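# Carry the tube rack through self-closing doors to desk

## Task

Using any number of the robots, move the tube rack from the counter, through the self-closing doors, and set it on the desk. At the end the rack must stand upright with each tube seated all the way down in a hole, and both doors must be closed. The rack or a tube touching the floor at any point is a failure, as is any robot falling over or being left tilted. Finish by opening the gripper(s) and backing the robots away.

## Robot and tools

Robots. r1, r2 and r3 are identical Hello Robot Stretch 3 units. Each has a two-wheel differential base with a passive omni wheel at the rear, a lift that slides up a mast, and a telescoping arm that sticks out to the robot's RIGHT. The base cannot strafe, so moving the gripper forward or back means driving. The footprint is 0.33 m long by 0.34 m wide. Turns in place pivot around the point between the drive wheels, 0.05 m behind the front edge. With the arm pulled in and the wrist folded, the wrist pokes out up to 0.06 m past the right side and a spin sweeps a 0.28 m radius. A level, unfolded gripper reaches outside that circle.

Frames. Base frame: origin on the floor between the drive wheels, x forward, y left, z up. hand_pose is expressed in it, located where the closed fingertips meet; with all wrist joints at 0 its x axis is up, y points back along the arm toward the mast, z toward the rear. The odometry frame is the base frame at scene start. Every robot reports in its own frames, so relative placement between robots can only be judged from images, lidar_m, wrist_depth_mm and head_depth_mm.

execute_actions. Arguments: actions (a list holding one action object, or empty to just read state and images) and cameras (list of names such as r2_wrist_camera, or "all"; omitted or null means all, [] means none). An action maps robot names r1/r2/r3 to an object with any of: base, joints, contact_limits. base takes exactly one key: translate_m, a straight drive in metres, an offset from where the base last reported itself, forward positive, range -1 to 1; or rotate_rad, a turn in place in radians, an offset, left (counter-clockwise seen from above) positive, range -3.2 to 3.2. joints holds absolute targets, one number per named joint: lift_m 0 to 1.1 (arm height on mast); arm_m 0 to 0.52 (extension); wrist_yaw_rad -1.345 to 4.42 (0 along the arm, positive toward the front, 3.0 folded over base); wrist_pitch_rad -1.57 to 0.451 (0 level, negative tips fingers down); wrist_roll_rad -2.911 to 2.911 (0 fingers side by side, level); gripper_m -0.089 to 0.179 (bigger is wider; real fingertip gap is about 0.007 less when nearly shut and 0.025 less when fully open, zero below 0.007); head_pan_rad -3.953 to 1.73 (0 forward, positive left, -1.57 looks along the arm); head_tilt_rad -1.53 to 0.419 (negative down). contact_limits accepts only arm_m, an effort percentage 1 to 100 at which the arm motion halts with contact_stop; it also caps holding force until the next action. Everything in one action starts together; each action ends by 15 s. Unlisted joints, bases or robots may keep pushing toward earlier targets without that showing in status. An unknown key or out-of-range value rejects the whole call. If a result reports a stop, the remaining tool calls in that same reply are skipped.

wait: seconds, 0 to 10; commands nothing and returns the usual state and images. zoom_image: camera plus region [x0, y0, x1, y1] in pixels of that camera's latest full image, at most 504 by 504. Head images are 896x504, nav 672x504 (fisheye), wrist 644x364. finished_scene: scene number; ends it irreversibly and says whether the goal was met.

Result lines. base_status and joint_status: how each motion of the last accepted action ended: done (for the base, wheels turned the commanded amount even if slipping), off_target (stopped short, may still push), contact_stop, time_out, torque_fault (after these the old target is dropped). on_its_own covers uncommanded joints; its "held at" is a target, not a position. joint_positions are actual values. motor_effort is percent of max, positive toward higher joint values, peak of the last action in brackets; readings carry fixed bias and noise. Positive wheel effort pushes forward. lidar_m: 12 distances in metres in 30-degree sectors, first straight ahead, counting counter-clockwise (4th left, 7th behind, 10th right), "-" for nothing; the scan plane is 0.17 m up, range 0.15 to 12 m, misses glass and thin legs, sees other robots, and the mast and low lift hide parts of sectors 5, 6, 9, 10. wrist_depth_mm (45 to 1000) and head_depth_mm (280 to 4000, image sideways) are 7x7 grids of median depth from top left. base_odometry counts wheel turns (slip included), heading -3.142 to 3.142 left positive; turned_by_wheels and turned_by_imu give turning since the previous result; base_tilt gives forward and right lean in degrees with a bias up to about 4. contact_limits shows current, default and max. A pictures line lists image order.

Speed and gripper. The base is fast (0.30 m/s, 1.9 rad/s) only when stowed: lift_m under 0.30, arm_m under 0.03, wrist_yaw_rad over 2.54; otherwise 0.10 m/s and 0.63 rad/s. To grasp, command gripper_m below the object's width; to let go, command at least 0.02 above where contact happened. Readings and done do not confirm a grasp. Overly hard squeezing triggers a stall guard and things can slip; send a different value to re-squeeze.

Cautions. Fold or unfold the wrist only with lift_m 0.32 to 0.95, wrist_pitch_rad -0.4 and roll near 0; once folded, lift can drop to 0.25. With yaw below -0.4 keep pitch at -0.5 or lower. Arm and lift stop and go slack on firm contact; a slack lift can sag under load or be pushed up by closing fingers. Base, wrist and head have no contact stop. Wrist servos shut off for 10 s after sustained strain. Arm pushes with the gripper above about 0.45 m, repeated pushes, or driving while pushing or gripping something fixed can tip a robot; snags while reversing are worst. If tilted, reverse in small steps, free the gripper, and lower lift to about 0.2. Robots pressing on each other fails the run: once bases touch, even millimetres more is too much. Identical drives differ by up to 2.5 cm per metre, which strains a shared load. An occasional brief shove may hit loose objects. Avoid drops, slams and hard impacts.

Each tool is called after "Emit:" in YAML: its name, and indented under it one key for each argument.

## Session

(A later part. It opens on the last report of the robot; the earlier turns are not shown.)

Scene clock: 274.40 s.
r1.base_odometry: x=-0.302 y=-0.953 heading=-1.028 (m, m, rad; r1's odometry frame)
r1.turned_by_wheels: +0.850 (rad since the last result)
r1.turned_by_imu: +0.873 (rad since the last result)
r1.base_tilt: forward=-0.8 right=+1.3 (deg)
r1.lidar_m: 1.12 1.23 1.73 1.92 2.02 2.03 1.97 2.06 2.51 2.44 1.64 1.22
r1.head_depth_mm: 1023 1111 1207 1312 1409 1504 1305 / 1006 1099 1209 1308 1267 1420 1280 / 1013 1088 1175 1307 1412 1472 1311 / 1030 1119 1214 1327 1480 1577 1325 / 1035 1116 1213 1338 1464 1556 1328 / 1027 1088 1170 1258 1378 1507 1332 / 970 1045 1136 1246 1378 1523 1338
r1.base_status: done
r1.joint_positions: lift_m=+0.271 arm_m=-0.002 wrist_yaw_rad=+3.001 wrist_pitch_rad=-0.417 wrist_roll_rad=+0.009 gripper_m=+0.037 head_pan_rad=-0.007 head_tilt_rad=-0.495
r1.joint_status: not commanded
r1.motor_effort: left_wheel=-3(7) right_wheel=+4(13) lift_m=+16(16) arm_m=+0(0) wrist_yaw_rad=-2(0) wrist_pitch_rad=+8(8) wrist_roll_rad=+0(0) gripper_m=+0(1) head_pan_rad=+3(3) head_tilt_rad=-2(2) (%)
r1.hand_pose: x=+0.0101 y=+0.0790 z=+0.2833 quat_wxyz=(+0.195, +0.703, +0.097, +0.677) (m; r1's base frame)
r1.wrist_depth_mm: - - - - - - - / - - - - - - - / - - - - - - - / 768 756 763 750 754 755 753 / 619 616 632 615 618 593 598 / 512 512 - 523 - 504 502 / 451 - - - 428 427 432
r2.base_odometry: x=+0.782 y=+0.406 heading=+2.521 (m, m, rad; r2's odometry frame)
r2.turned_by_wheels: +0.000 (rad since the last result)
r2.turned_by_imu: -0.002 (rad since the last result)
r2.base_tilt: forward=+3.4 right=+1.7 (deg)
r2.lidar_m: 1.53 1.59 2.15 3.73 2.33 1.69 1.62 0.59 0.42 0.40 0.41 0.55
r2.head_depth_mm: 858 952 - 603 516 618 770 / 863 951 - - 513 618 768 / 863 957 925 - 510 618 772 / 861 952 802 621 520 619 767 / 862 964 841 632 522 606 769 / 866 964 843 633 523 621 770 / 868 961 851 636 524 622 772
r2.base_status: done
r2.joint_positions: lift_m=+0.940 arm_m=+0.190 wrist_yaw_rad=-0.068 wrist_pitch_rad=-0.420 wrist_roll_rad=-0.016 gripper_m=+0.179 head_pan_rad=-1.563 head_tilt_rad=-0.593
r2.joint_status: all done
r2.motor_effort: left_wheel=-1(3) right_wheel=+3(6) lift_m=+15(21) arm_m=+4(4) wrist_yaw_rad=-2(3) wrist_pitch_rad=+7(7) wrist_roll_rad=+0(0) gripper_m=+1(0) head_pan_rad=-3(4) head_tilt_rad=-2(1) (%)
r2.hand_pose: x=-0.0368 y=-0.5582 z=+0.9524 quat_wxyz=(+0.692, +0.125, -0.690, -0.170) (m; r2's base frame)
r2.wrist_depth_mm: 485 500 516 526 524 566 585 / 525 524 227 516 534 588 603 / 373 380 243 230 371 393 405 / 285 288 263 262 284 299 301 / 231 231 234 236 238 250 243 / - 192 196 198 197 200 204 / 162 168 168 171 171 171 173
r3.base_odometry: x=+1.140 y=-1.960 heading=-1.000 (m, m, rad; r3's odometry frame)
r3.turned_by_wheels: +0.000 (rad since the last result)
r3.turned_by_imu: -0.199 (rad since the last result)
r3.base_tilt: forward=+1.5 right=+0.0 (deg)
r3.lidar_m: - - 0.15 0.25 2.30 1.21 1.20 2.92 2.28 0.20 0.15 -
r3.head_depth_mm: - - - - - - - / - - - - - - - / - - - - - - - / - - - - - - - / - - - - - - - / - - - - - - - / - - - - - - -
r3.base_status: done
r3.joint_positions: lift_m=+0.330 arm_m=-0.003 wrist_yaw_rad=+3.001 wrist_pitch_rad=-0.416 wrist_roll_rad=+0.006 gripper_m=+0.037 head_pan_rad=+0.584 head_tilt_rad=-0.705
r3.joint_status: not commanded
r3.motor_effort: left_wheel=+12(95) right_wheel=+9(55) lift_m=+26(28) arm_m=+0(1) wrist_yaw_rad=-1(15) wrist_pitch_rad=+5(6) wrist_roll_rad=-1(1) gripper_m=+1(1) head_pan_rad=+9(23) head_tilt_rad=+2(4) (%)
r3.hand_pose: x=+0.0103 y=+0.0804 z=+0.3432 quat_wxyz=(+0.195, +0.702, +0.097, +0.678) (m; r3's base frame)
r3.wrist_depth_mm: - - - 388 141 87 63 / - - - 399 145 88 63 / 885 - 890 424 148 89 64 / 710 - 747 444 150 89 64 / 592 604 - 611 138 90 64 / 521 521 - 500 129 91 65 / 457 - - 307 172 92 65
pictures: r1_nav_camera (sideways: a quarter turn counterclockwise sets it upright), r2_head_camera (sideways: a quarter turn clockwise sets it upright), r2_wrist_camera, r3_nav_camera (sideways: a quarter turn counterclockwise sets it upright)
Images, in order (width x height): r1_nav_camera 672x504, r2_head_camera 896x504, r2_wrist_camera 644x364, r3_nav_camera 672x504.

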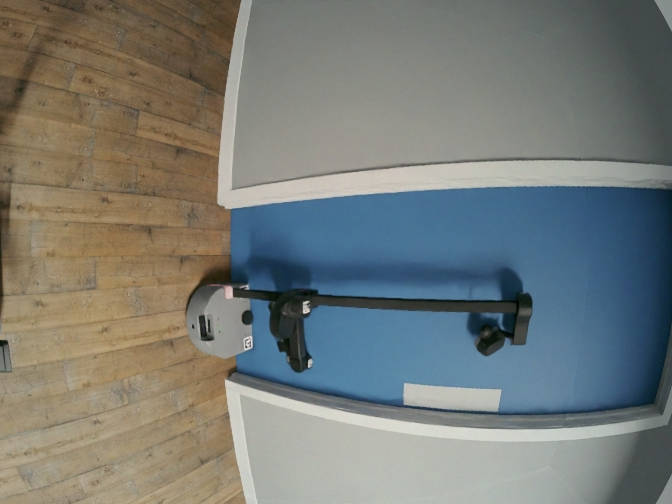

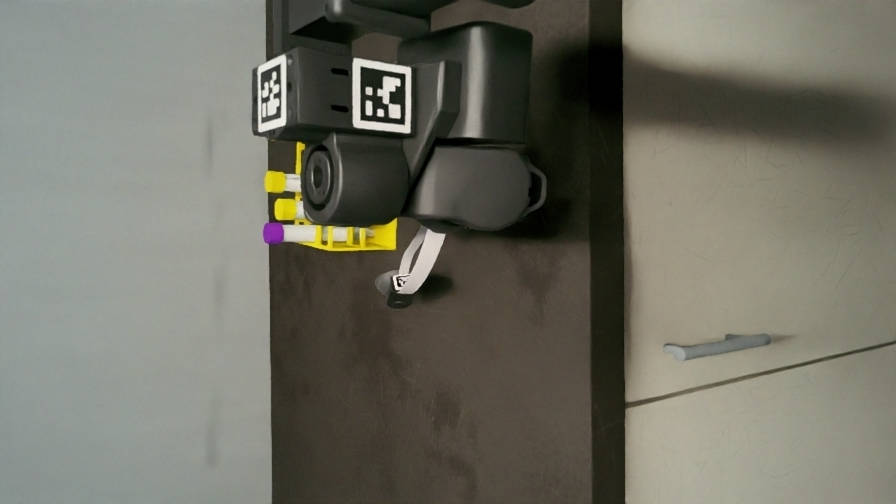

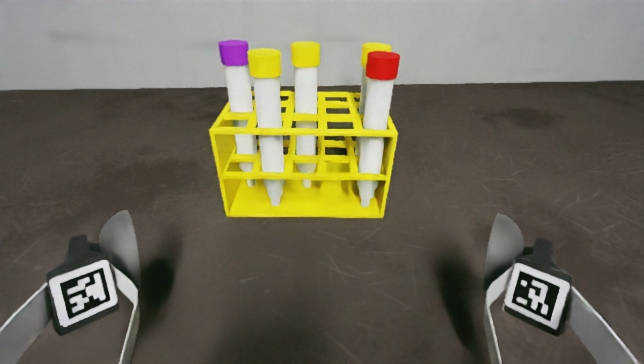

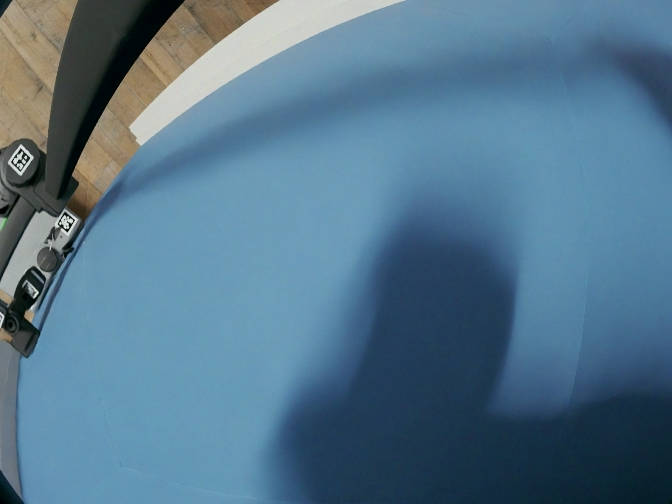

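Emit:
execute_actions:
  actions:
    - {"r2": {"joints": {"lift_m": 0.925, "arm_m": 0.28}}, "r3": {"base": {"translate_m": -0.04}, "joints": {"head_pan_rad": -3.0, "head_tilt_rad": -0.3}}}
  cameras: ["r2_wrist_camera"]

Emit:
execute_actions:
  actions:
    - {"r3": {"base": {"translate_m": 0.25}}}
  cameras: ["r1_nav_camera", "r1_head_camera"]

Scene clock: 344.70 s.
r1.base_odometry: x=-0.302 y=-0.953 heading=-1.028 (m, m, rad; r1's odometry frame)
r1.turned_by_wheels: +0.000 (rad since the last result)
r1.turned_by_imu: +0.002 (rad since the last result)
r1.base_tilt: forward=-0.8 right=+1.3 (deg)
r1.lidar_m: 1.09 1.22 1.73 1.93 2.01 2.02 1.97 2.06 2.51 2.44 1.64 1.17
r1.head_depth_mm: 1017 1097 1199 1317 1396 1510 1261 / 1007 1097 1212 1324 1212 1411 1263 / 1007 1086 1181 1289 1400 1470 1309 / 1031 1118 1211 1329 1458 1581 1324 / 1036 1112 1217 1323 1465 1558 1334 / 1023 1091 1171 1258 1372 1508 1331 / 968 1039 1137 1246 1372 1512 1342
r1.base_status: not commanded
r1.joint_positions: lift_m=+0.271 arm_m=-0.002 wrist_yaw_rad=+3.001 wrist_pitch_rad=-0.417 wrist_roll_rad=+0.009 gripper_m=+0.037 head_pan_rad=-0.007 head_tilt_rad=-0.495
r1.joint_status: not commanded
r1.motor_effort: left_wheel=-2(2) right_wheel=+4(3) lift_m=+16(15) arm_m=+0(0) wrist_yaw_rad=-1(1) wrist_pitch_rad=+8(8) wrist_roll_rad=+0(0) gripper_m=+1(0) head_pan_rad=+3(3) head_tilt_rad=-2(2) (%)
r1.hand_pose: x=+0.0101 y=+0.0790 z=+0.2833 quat_wxyz=(+0.195, +0.703, +0.097, +0.677) (m; r1's base frame)
r1.wrist_depth_mm: - - - - - - - / - - - - - - - / - - - - - - 992 / 760 772 768 764 753 741 743 / 617 623 641 608 605 595 607 / 514 509 - 530 - 502 505 / 445 - - - 426 430 431
r2.base_odometry: x=+0.782 y=+0.406 heading=+2.521 (m, m, rad; r2's odometry frame)
r2.turned_by_wheels: +0.000 (rad since the last result)
r2.turned_by_imu: -0.001 (rad since the last result)
r2.base_tilt: forward=+3.2 right=+1.7 (deg)
r2.lidar_m: 1.53 1.59 2.15 3.74 2.33 1.69 1.62 0.59 0.42 0.40 0.41 0.55
r2.head_depth_mm: 860 954 - 625 517 618 768 / 862 943 - 595 519 620 771 / 868 962 - 587 520 620 769 / 861 954 842 629 521 620 769 / 863 961 846 632 522 606 770 / 865 961 844 636 522 620 771 / 867 959 851 638 523 620 773
r2.base_status: not commanded
r2.joint_positions: lift_m=+0.925 arm_m=+0.280 wrist_yaw_rad=-0.068 wrist_pitch_rad=-0.420 wrist_roll_rad=-0.016 gripper_m=+0.179 head_pan_rad=-1.563 head_tilt_rad=-0.593
r2.joint_status: all done
r2.motor_effort: left_wheel=-1(1) right_wheel=+2(3) lift_m=+15(13) arm_m=+4(5) wrist_yaw_rad=-1(2) wrist_pitch_rad=+7(7) wrist_roll_rad=+0(0) gripper_m=+0(1) head_pan_rad=-2(4) head_tilt_rad=-3(2) (%)
r2.hand_pose: x=-0.0368 y=-0.6482 z=+0.9374 quat_wxyz=(+0.692, +0.125, -0.690, -0.170) (m; r2's base frame)
r2.wrist_depth_mm: 412 423 436 441 453 478 485 / 440 457 118 429 135 508 521 / 336 342 141 174 143 359 370 / 256 258 137 148 135 271 275 / 208 211 153 170 149 228 221 / - 174 169 176 171 182 184 / 149 151 153 154 155 156 157
r3.base_odometry: x=+1.118 y=-1.926 heading=-1.000 (m, m, rad; r3's odometry frame)
r3.turned_by_wheels: +0.000 (rad since the last result)
r3.turned_by_imu: +0.000 (rad since the last result)
r3.base_tilt: forward=+1.6 right=+0.0 (deg)
r3.lidar_m: - - 0.15 0.42 2.30 1.16 1.16 2.92 2.27 0.35 0.15 -
r3.head_depth_mm: 2742 2849 2997 3134 2993 1870 1346 / 2779 2922 3070 3221 2968 2097 1580 / 2870 2983 3160 3287 2991 2092 1623 / 2925 3040 3216 3395 2949 2075 1626 / 2955 3124 3317 3478 2938 2071 1618 / 3041 3215 3409 3564 2922 2074 1619 / 3166 3300 3499 3675 2925 2085 1622
r3.base_status: done
r3.joint_positions: lift_m=+0.330 arm_m=-0.003 wrist_yaw_rad=+3.001 wrist_pitch_rad=-0.416 wrist_roll_rad=+0.006 gripper_m=+0.037 head_pan_rad=-2.993 head_tilt_rad=-0.310
r3.joint_status: all done
r3.motor_effort: left_wheel=+0(10) right_wheel=+0(7) lift_m=+26(26) arm_m=+0(0) wrist_yaw_rad=-1(1) wrist_pitch_rad=+5(5) wrist_roll_rad=+0(1) gripper_m=-2(1) head_pan_rad=-4(43) head_tilt_rad=+5(28) (%)
r3.hand_pose: x=+0.0103 y=+0.0804 z=+0.3432 quat_wxyz=(+0.195, +0.702, +0.097, +0.678) (m; r3's base frame)
r3.wrist_depth_mm: - - - 545 236 143 103 / - - - 585 238 144 104 / 871 - 939 649 243 146 104 / 725 - 746 704 245 147 105 / 591 594 - 605 226 149 106 / 510 512 - 536 212 150 106 / 455 - - 461 285 151 107
pictures: r2_wrist_camera
Images, in order (width x height): r2_wrist_camera 644x364.

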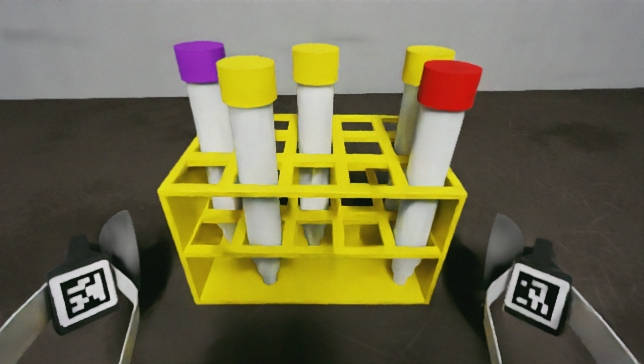

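Scene clock: 348.20 s.
r1.base_odometry: x=-0.302 y=-0.953 heading=-1.028 (m, m, rad; r1's odometry frame)
r1.turned_by_wheels: +0.000 (rad since the last result)
r1.turned_by_imu: +0.001 (rad since the last result)
r1.base_tilt: forward=-0.7 right=+1.3 (deg)
r1.lidar_m: 1.20 1.23 1.73 1.93 2.01 2.03 1.97 2.05 2.51 2.44 1.63 1.33
r1.head_depth_mm: 1119 1210 1327 1453 1607 1495 1295 / 1083 1177 1292 1415 1326 1411 1309 / 1071 1139 1233 1349 1485 1524 1304 / 1070 1156 1249 1362 1498 1613 1321 / 1060 1135 1229 1342 1454 1562 1326 / 1034 1098 1163 1255 1363 1513 1342 / 968 1046 1138 1242 1373 1506 1333
r1.base_status: not commanded
r1.joint_positions: lift_m=+0.271 arm_m=-0.002 wrist_yaw_rad=+3.001 wrist_pitch_rad=-0.417 wrist_roll_rad=+0.009 gripper_m=+0.037 head_pan_rad=-0.007 head_tilt_rad=-0.495
r1.joint_status: not commanded
r1.motor_effort: left_wheel=-2(2) right_wheel=+3(4) lift_m=+16(16) arm_m=+0(0) wrist_yaw_rad=-1(0) wrist_pitch_rad=+8(8) wrist_roll_rad=+0(0) gripper_m=+0(0) head_pan_rad=+4(3) head_tilt_rad=-2(2) (%)
r1.hand_pose: x=+0.0101 y=+0.0790 z=+0.2833 quat_wxyz=(+0.195, +0.703, +0.097, +0.677) (m; r1's base frame)
r1.wrist_depth_mm: - - - - - - - / - - - - - - - / - - - 997 - - 977 / 772 764 762 762 762 757 754 / 619 619 638 607 626 598 602 / 512 510 - 532 - 504 499 / 450 - - - 424 433 427
r2.base_odometry: x=+0.782 y=+0.406 heading=+2.521 (m, m, rad; r2's odometry frame)
r2.turned_by_wheels: +0.000 (rad since the last result)
r2.turned_by_imu: -0.001 (rad since the last result)
r2.base_tilt: forward=+3.3 right=+1.7 (deg)
r2.lidar_m: 1.53 1.58 2.14 3.72 2.33 1.68 1.61 0.58 0.42 0.40 0.41 0.55
r2.head_depth_mm: 860 954 - 625 516 618 768 / 859 942 - 594 518 617 766 / 862 957 - 587 519 618 770 / 862 960 839 631 520 618 773 / 862 960 842 633 522 605 771 / 867 964 849 634 524 621 769 / 864 961 849 635 525 621 774
r2.base_status: not commanded
r2.joint_positions: lift_m=+0.925 arm_m=+0.280 wrist_yaw_rad=-0.068 wrist_pitch_rad=-0.420 wrist_roll_rad=-0.016 gripper_m=+0.179 head_pan_rad=-1.563 head_tilt_rad=-0.593
r2.joint_status: not commanded
r2.motor_effort: left_wheel=-1(1) right_wheel=+3(3) lift_m=+16(16) arm_m=+4(4) wrist_yaw_rad=-2(1) wrist_pitch_rad=+7(7) wrist_roll_rad=+0(0) gripper_m=+1(0) head_pan_rad=-3(3) head_tilt_rad=-3(2) (%)
r2.hand_pose: x=-0.0368 y=-0.6482 z=+0.9374 quat_wxyz=(+0.692, +0.125, -0.690, -0.170) (m; r2's base frame)
r2.wrist_depth_mm: 416 419 433 438 463 476 489 / 443 452 118 435 135 511 532 / 334 343 140 174 144 359 369 / 258 259 137 149 135 273 277 / 207 209 153 171 150 226 221 / - 174 170 176 172 182 185 / 147 152 153 154 156 156 157
r3.base_odometry: x=+1.253 y=-2.136 heading=-0.999 (m, m, rad; r3's odometry frame)
r3.turned_by_wheels: +0.001 (rad since the last result)
r3.turned_by_imu: +0.120 (rad since the last result)
r3.base_tilt: forward=+1.5 right=+0.1 (deg)
r3.lidar_m: - - 0.15 0.20 2.40 1.29 3.28 2.99 0.34 0.21 0.15 -
r3.head_depth_mm: 2866 2969 3111 3258 3024 2135 1588 / 2964 3079 3213 3371 2993 2122 1629 / 3043 3177 3347 3520 3017 2109 1641 / 3181 3309 3482 3675 2999 2111 1630 / 3304 3428 3640 3812 2982 2110 1623 / 3418 3569 3772 3993 2968 2095 1619 / 3533 3723 3917 - 2956 2099 1626
r3.base_status: translate_m off_target (by the wheels' count: +0.2497 of +0.2500)
r3.joint_positions: lift_m=+0.330 arm_m=-0.003 wrist_yaw_rad=+3.003 wrist_pitch_rad=-0.416 wrist_roll_rad=+0.006 gripper_m=+0.037 head_pan_rad=-2.996 head_tilt_rad=-0.304
r3.joint_status: not commanded
r3.on_its_own: left_wheel is at rest, and its effort (+65) is outside its rest range (-18 to +18)
r3.motor_effort: left_wheel=+65(100) right_wheel=+12(47) lift_m=+25(29) arm_m=+0(1) wrist_yaw_rad=-2(9) wrist_pitch_rad=+6(6) wrist_roll_rad=-1(1) gripper_m=+0(0) head_pan_rad=-1(5) head_tilt_rad=+2(5) (%)
r3.hand_pose: x=+0.0097 y=+0.0803 z=+0.3431 quat_wxyz=(+0.194, +0.702, +0.098, +0.678) (m; r3's base frame)
r3.wrist_depth_mm: - - - 297 124 78 57 / - - - 315 127 80 58 / 884 - 869 331 130 81 58 / 728 695 733 351 134 82 59 / 594 589 - 509 125 83 59 / 513 514 - 514 118 84 60 / 461 - - 268 157 85 61
pictures: r1_head_camera (sideways: a quarter turn clockwise sets it upright), r1_nav_camera (sideways: a quarter turn counterclockwise sets it upright)
Images, in order (width x height): r1_head_camera 896x504, r1_nav_camera 672x504.

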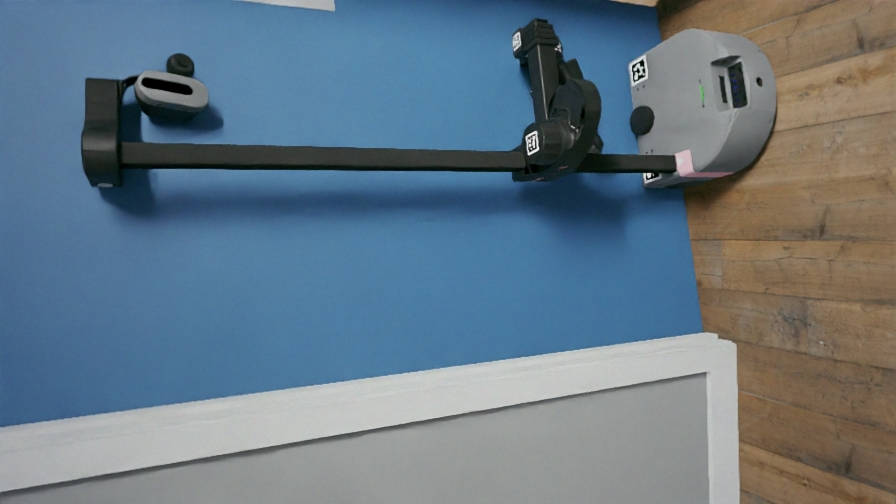

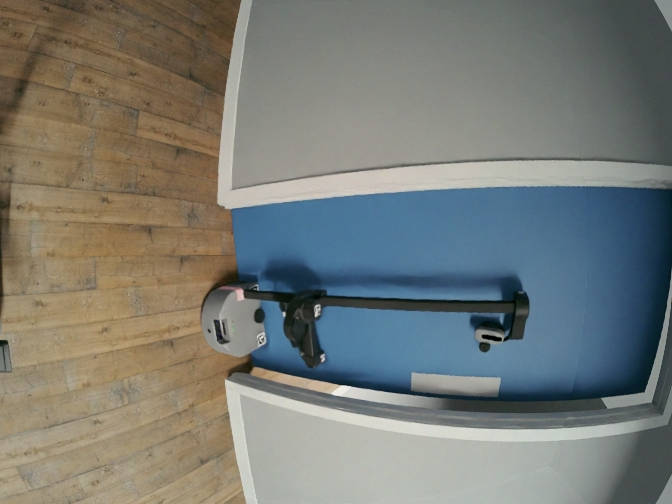

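Emit:
execute_actions:
  actions:
    - {"r2": {"joints": {"arm_m": 0.32}}, "r3": {"base": {"translate_m": 0.3}}}
  cameras: ["r2_wrist_camera", "r1_nav_camera"]

Emit:
execute_actions:
  actions:
    - {"r2": {"joints": {"gripper_m": 0.105}}, "r3": {"base": {"translate_m": 0.3}}}
  cameras: ["r2_wrist_camera", "r1_nav_camera"]

Scene clock: 377.10 s.
r1.base_odometry: x=-0.302 y=-0.953 heading=-1.028 (m, m, rad; r1's odometry frame)
r1.turned_by_wheels: +0.000 (rad since the last result)
r1.turned_by_imu: +0.002 (rad since the last result)
r1.base_tilt: forward=-0.8 right=+1.4 (deg)
r1.lidar_m: 1.21 1.22 1.72 1.93 2.01 2.03 1.97 2.06 2.52 2.44 1.64 1.33
r1.head_depth_mm: 2832 3122 3371 2986 2078 1601 1288 / 1355 1471 1601 1714 1769 1575 1303 / 1243 1303 1477 1546 1695 1593 1310 / 1185 1275 1374 1500 1644 1628 1327 / 1117 1191 1269 1389 1496 1581 1323 / 1055 1108 1162 1258 1389 1504 1339 / 967 1045 1133 1247 1373 1518 1341
r1.base_status: not commanded
r1.joint_positions: lift_m=+0.271 arm_m=-0.002 wrist_yaw_rad=+3.001 wrist_pitch_rad=-0.417 wrist_roll_rad=+0.009 gripper_m=+0.037 head_pan_rad=-0.007 head_tilt_rad=-0.495
r1.joint_status: not commanded
r1.motor_effort: left_wheel=-3(3) right_wheel=+4(4) lift_m=+17(16) arm_m=+0(0) wrist_yaw_rad=+0(1) wrist_pitch_rad=+8(8) wrist_roll_rad=+0(1) gripper_m=+1(0) head_pan_rad=+3(3) head_tilt_rad=-3(2) (%)
r1.hand_pose: x=+0.0101 y=+0.0790 z=+0.2833 quat_wxyz=(+0.195, +0.703, +0.097, +0.677) (m; r1's base frame)
r1.wrist_depth_mm: - - - - - - - / - - - - - - - / - - - - - - 988 / 765 765 769 751 752 748 754 / 622 621 626 616 617 601 598 / 511 517 - 528 - 504 498 / 447 - - - 429 430 428
r2.base_odometry: x=+0.782 y=+0.406 heading=+2.521 (m, m, rad; r2's odometry frame)
r2.turned_by_wheels: +0.000 (rad since the last result)
r2.turned_by_imu: -0.001 (rad since the last result)
r2.base_tilt: forward=+3.3 right=+1.7 (deg)
r2.lidar_m: 1.54 1.59 2.14 3.73 2.33 1.69 1.62 0.59 0.42 0.40 0.41 0.55
r2.head_depth_mm: 857 939 - 606 516 618 769 / 857 934 - 626 518 619 770 / 861 946 - 610 519 619 770 / 863 960 822 631 521 618 773 / 860 963 843 632 521 608 774 / 867 957 846 637 522 622 773 / 865 960 852 637 525 619 773
r2.base_status: not commanded
r2.joint_positions: lift_m=+0.925 arm_m=+0.320 wrist_yaw_rad=-0.068 wrist_pitch_rad=-0.420 wrist_roll_rad=-0.016 gripper_m=+0.179 head_pan_rad=-1.563 head_tilt_rad=-0.593
r2.joint_status: all done
r2.motor_effort: left_wheel=-2(1) right_wheel=+3(3) lift_m=+15(15) arm_m=+4(5) wrist_yaw_rad=-2(2) wrist_pitch_rad=+7(7) wrist_roll_rad=+0(0) gripper_m=+1(0) head_pan_rad=-4(3) head_tilt_rad=-3(3) (%)
r2.hand_pose: x=-0.0368 y=-0.6881 z=+0.9374 quat_wxyz=(+0.692, +0.125, -0.690, -0.170) (m; r2's base frame)
r2.wrist_depth_mm: 382 391 402 409 420 436 455 / 413 410 417 439 450 470 484 / 337 317 83 120 166 86 366 / 256 260 97 127 127 250 274 / 209 114 102 111 111 114 221 / - 123 128 141 129 123 184 / 148 147 145 147 148 152 157
r3.base_odometry: x=+1.416 y=-2.388 heading=-0.998 (m, m, rad; r3's odometry frame)
r3.turned_by_wheels: +0.001 (rad since the last result)
r3.turned_by_imu: +0.430 (rad since the last result)
r3.base_tilt: forward=+1.7 right=+0.0 (deg)
r3.lidar_m: - - 0.15 0.20 3.16 1.49 3.18 0.48 1.01 0.21 0.15 -
r3.head_depth_mm: 3440 3653 3730 3910 3006 2124 1645 / 3703 3887 - - 2986 2111 1636 / 3763 - - - 2989 2108 1627 / 3480 3631 3880 3903 2972 2109 1633 / 3155 3279 3453 3203 2828 2008 1574 / 428 444 464 485 496 519 549 / 386 404 421 441 462 486 511
r3.base_status: translate_m off_target (by the wheels' count: +0.2997 of +0.3000)
r3.joint_positions: lift_m=+0.330 arm_m=-0.003 wrist_yaw_rad=+3.003 wrist_pitch_rad=-0.416 wrist_roll_rad=+0.006 gripper_m=+0.037 head_pan_rad=-2.996 head_tilt_rad=-0.304
r3.joint_status: not commanded
r3.on_its_own: left_wheel is at rest, and its effort (+70) is outside its rest range (-18 to +18)
r3.motor_effort: left_wheel=+70(73) right_wheel=+8(29) lift_m=+25(26) arm_m=+0(0) wrist_yaw_rad=-2(2) wrist_pitch_rad=+5(6) wrist_roll_rad=-1(1) gripper_m=+1(1) head_pan_rad=-2(1) head_tilt_rad=+2(2) (%)
r3.hand_pose: x=+0.0097 y=+0.0803 z=+0.3430 quat_wxyz=(+0.194, +0.702, +0.098, +0.678) (m; r3's base frame)
r3.wrist_depth_mm: - - - 298 125 78 57 / - - - 313 127 79 58 / 891 - 966 332 130 81 58 / 711 693 745 356 132 82 59 / 594 596 - 521 126 83 59 / 501 519 - 512 117 84 60 / 463 - - 269 158 85 61
pictures: r1_nav_camera (sideways: a quarter turn counterclockwise sets it upright), r2_wrist_camera
Images, in order (width x height): r1_nav_camera 672x504, r2_wrist_camera 644x364.

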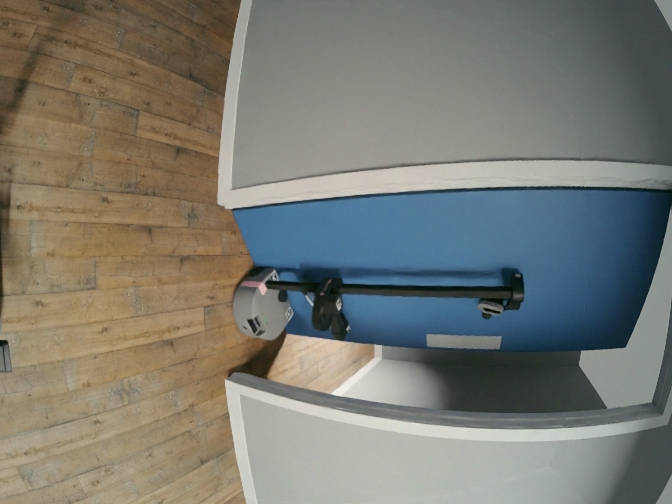

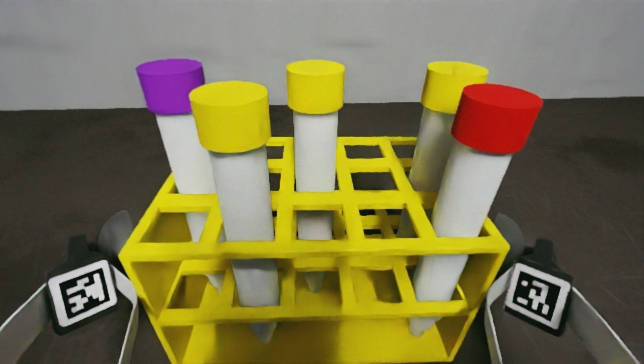

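Scene clock: 381.03 s.
r1.base_odometry: x=-0.302 y=-0.953 heading=-1.028 (m, m, rad; r1's odometry frame)
r1.turned_by_wheels: +0.000 (rad since the last result)
r1.turned_by_imu: +0.001 (rad since the last result)
r1.base_tilt: forward=-0.7 right=+1.3 (deg)
r1.lidar_m: 1.21 1.22 1.73 1.92 2.02 2.03 1.97 2.05 2.51 2.44 1.63 1.33
r1.head_depth_mm: 2923 3150 3378 2993 2061 1615 1301 / 2896 3184 3361 3017 2063 1626 1307 / 1663 1818 1960 1926 1885 1612 1322 / 1380 1404 1496 1662 1814 1624 1318 / 1206 1280 1366 1445 1558 1575 1326 / 1076 1128 1168 1254 1369 1520 1333 / 969 1045 1131 1249 1365 1509 1347
r1.base_status: not commanded
r1.joint_positions: lift_m=+0.271 arm_m=-0.002 wrist_yaw_rad=+3.001 wrist_pitch_rad=-0.417 wrist_roll_rad=+0.009 gripper_m=+0.037 head_pan_rad=-0.007 head_tilt_rad=-0.495
r1.joint_status: not commanded
r1.motor_effort: left_wheel=-2(2) right_wheel=+4(4) lift_m=+16(16) arm_m=+0(0) wrist_yaw_rad=-1(0) wrist_pitch_rad=+8(8) wrist_roll_rad=+0(0) gripper_m=+0(1) head_pan_rad=+4(3) head_tilt_rad=-2(2) (%)
r1.hand_pose: x=+0.0101 y=+0.0790 z=+0.2833 quat_wxyz=(+0.195, +0.703, +0.097, +0.677) (m; r1's base frame)
r1.wrist_depth_mm: - - - - - - - / - - - - - - - / - - - - - - - / 766 767 750 759 751 751 752 / 622 608 628 603 612 605 601 / 519 510 - 529 - 499 496 / 450 - - - 426 429 429
r2.base_odometry: x=+0.782 y=+0.406 heading=+2.521 (m, m, rad; r2's odometry frame)
r2.turned_by_wheels: +0.000 (rad since the last result)
r2.turned_by_imu: -0.001 (rad since the last result)
r2.base_tilt: forward=+3.2 right=+1.6 (deg)
r2.lidar_m: 1.53 1.59 2.15 3.73 2.34 1.68 1.62 0.59 0.42 0.40 0.41 0.55
r2.head_depth_mm: 858 938 - 604 516 616 769 / 861 937 - 626 518 618 772 / 856 943 - 607 518 620 771 / 864 960 801 629 519 621 770 / 862 959 845 633 520 604 773 / 868 965 848 633 523 621 771 / 868 961 851 637 524 620 774
r2.base_status: not commanded
r2.joint_positions: lift_m=+0.925 arm_m=+0.320 wrist_yaw_rad=-0.069 wrist_pitch_rad=-0.419 wrist_roll_rad=-0.017 gripper_m=+0.106 head_pan_rad=-1.563 head_tilt_rad=-0.593
r2.joint_status: all done
r2.motor_effort: left_wheel=-1(2) right_wheel=+3(3) lift_m=+16(16) arm_m=+4(5) wrist_yaw_rad=+0(2) wrist_pitch_rad=+6(7) wrist_roll_rad=+0(0) gripper_m=-13(92) head_pan_rad=-4(4) head_tilt_rad=-3(2) (%)
r2.hand_pose: x=-0.0370 y=-0.6884 z=+0.9377 quat_wxyz=(+0.692, +0.125, -0.690, -0.170) (m; r2's base frame)
r2.wrist_depth_mm: 379 385 400 411 421 432 447 / 409 411 105 123 130 470 488 / 337 338 107 165 135 338 367 / 258 258 121 140 134 271 275 / 209 137 135 154 131 217 220 / 181 139 161 165 141 182 185 / - 152 154 154 154 157 158
r3.base_odometry: x=+1.579 y=-2.640 heading=-0.996 (m, m, rad; r3's odometry frame)
r3.turned_by_wheels: +0.002 (rad since the last result)
r3.turned_by_imu: +0.456 (rad since the last result)
r3.base_tilt: forward=+1.6 right=+0.1 (deg)
r3.lidar_m: - - 0.15 0.20 3.67 3.45 0.70 1.18 1.21 0.21 0.15 -
r3.head_depth_mm: 580 608 641 683 737 805 1542 / 598 616 646 673 709 747 795 / 750 774 799 826 857 890 923 / 951 987 1028 1076 1129 1179 1242 / 1053 1105 1165 1222 1289 1361 1439 / 1020 1068 1115 1175 1232 1298 1379 / 987 1030 1075 1132 1188 1247 1325
r3.base_status: translate_m off_target (by the wheels' count: +0.2997 of +0.3000)
r3.joint_positions: lift_m=+0.330 arm_m=-0.003 wrist_yaw_rad=+3.004 wrist_pitch_rad=-0.417 wrist_roll_rad=+0.006 gripper_m=+0.037 head_pan_rad=-2.996 head_tilt_rad=-0.304
r3.joint_status: not commanded
r3.on_its_own: left_wheel is at rest, and its effort (+83) is outside its rest range (-18 to +18)
r3.motor_effort: left_wheel=+83(85) right_wheel=+1(26) lift_m=+26(26) arm_m=+0(0) wrist_yaw_rad=-3(3) wrist_pitch_rad=+6(6) wrist_roll_rad=-1(1) gripper_m=+0(1) head_pan_rad=-2(3) head_tilt_rad=+1(2) (%)
r3.hand_pose: x=+0.0095 y=+0.0803 z=+0.3429 quat_wxyz=(+0.194, +0.702, +0.098, +0.678) (m; r3's base frame)
r3.wrist_depth_mm: - - - 297 125 79 57 / - - - 313 127 79 58 / 869 - 945 329 130 81 58 / 718 712 744 357 133 82 59 / 592 607 - 508 126 83 60 / 517 509 - 513 118 84 60 / 455 - - 269 158 85 61
pictures: r1_nav_camera (sideways: a quarter turn counterclockwise sets it upright), r2_wrist_camera
Images, in order (width x height): r1_nav_camera 672x504, r2_wrist_camera 644x364.

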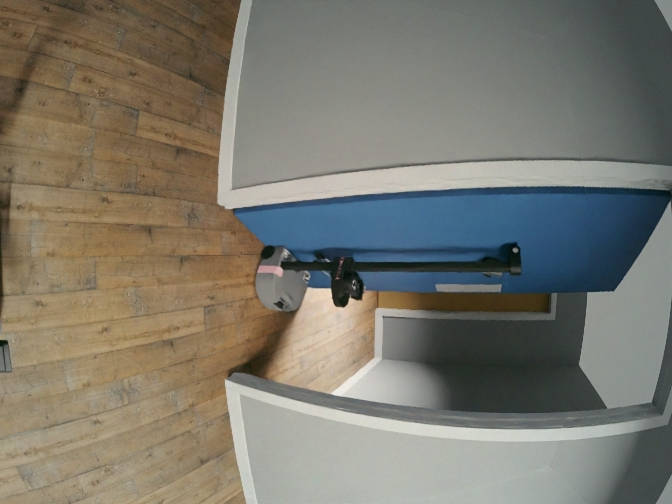

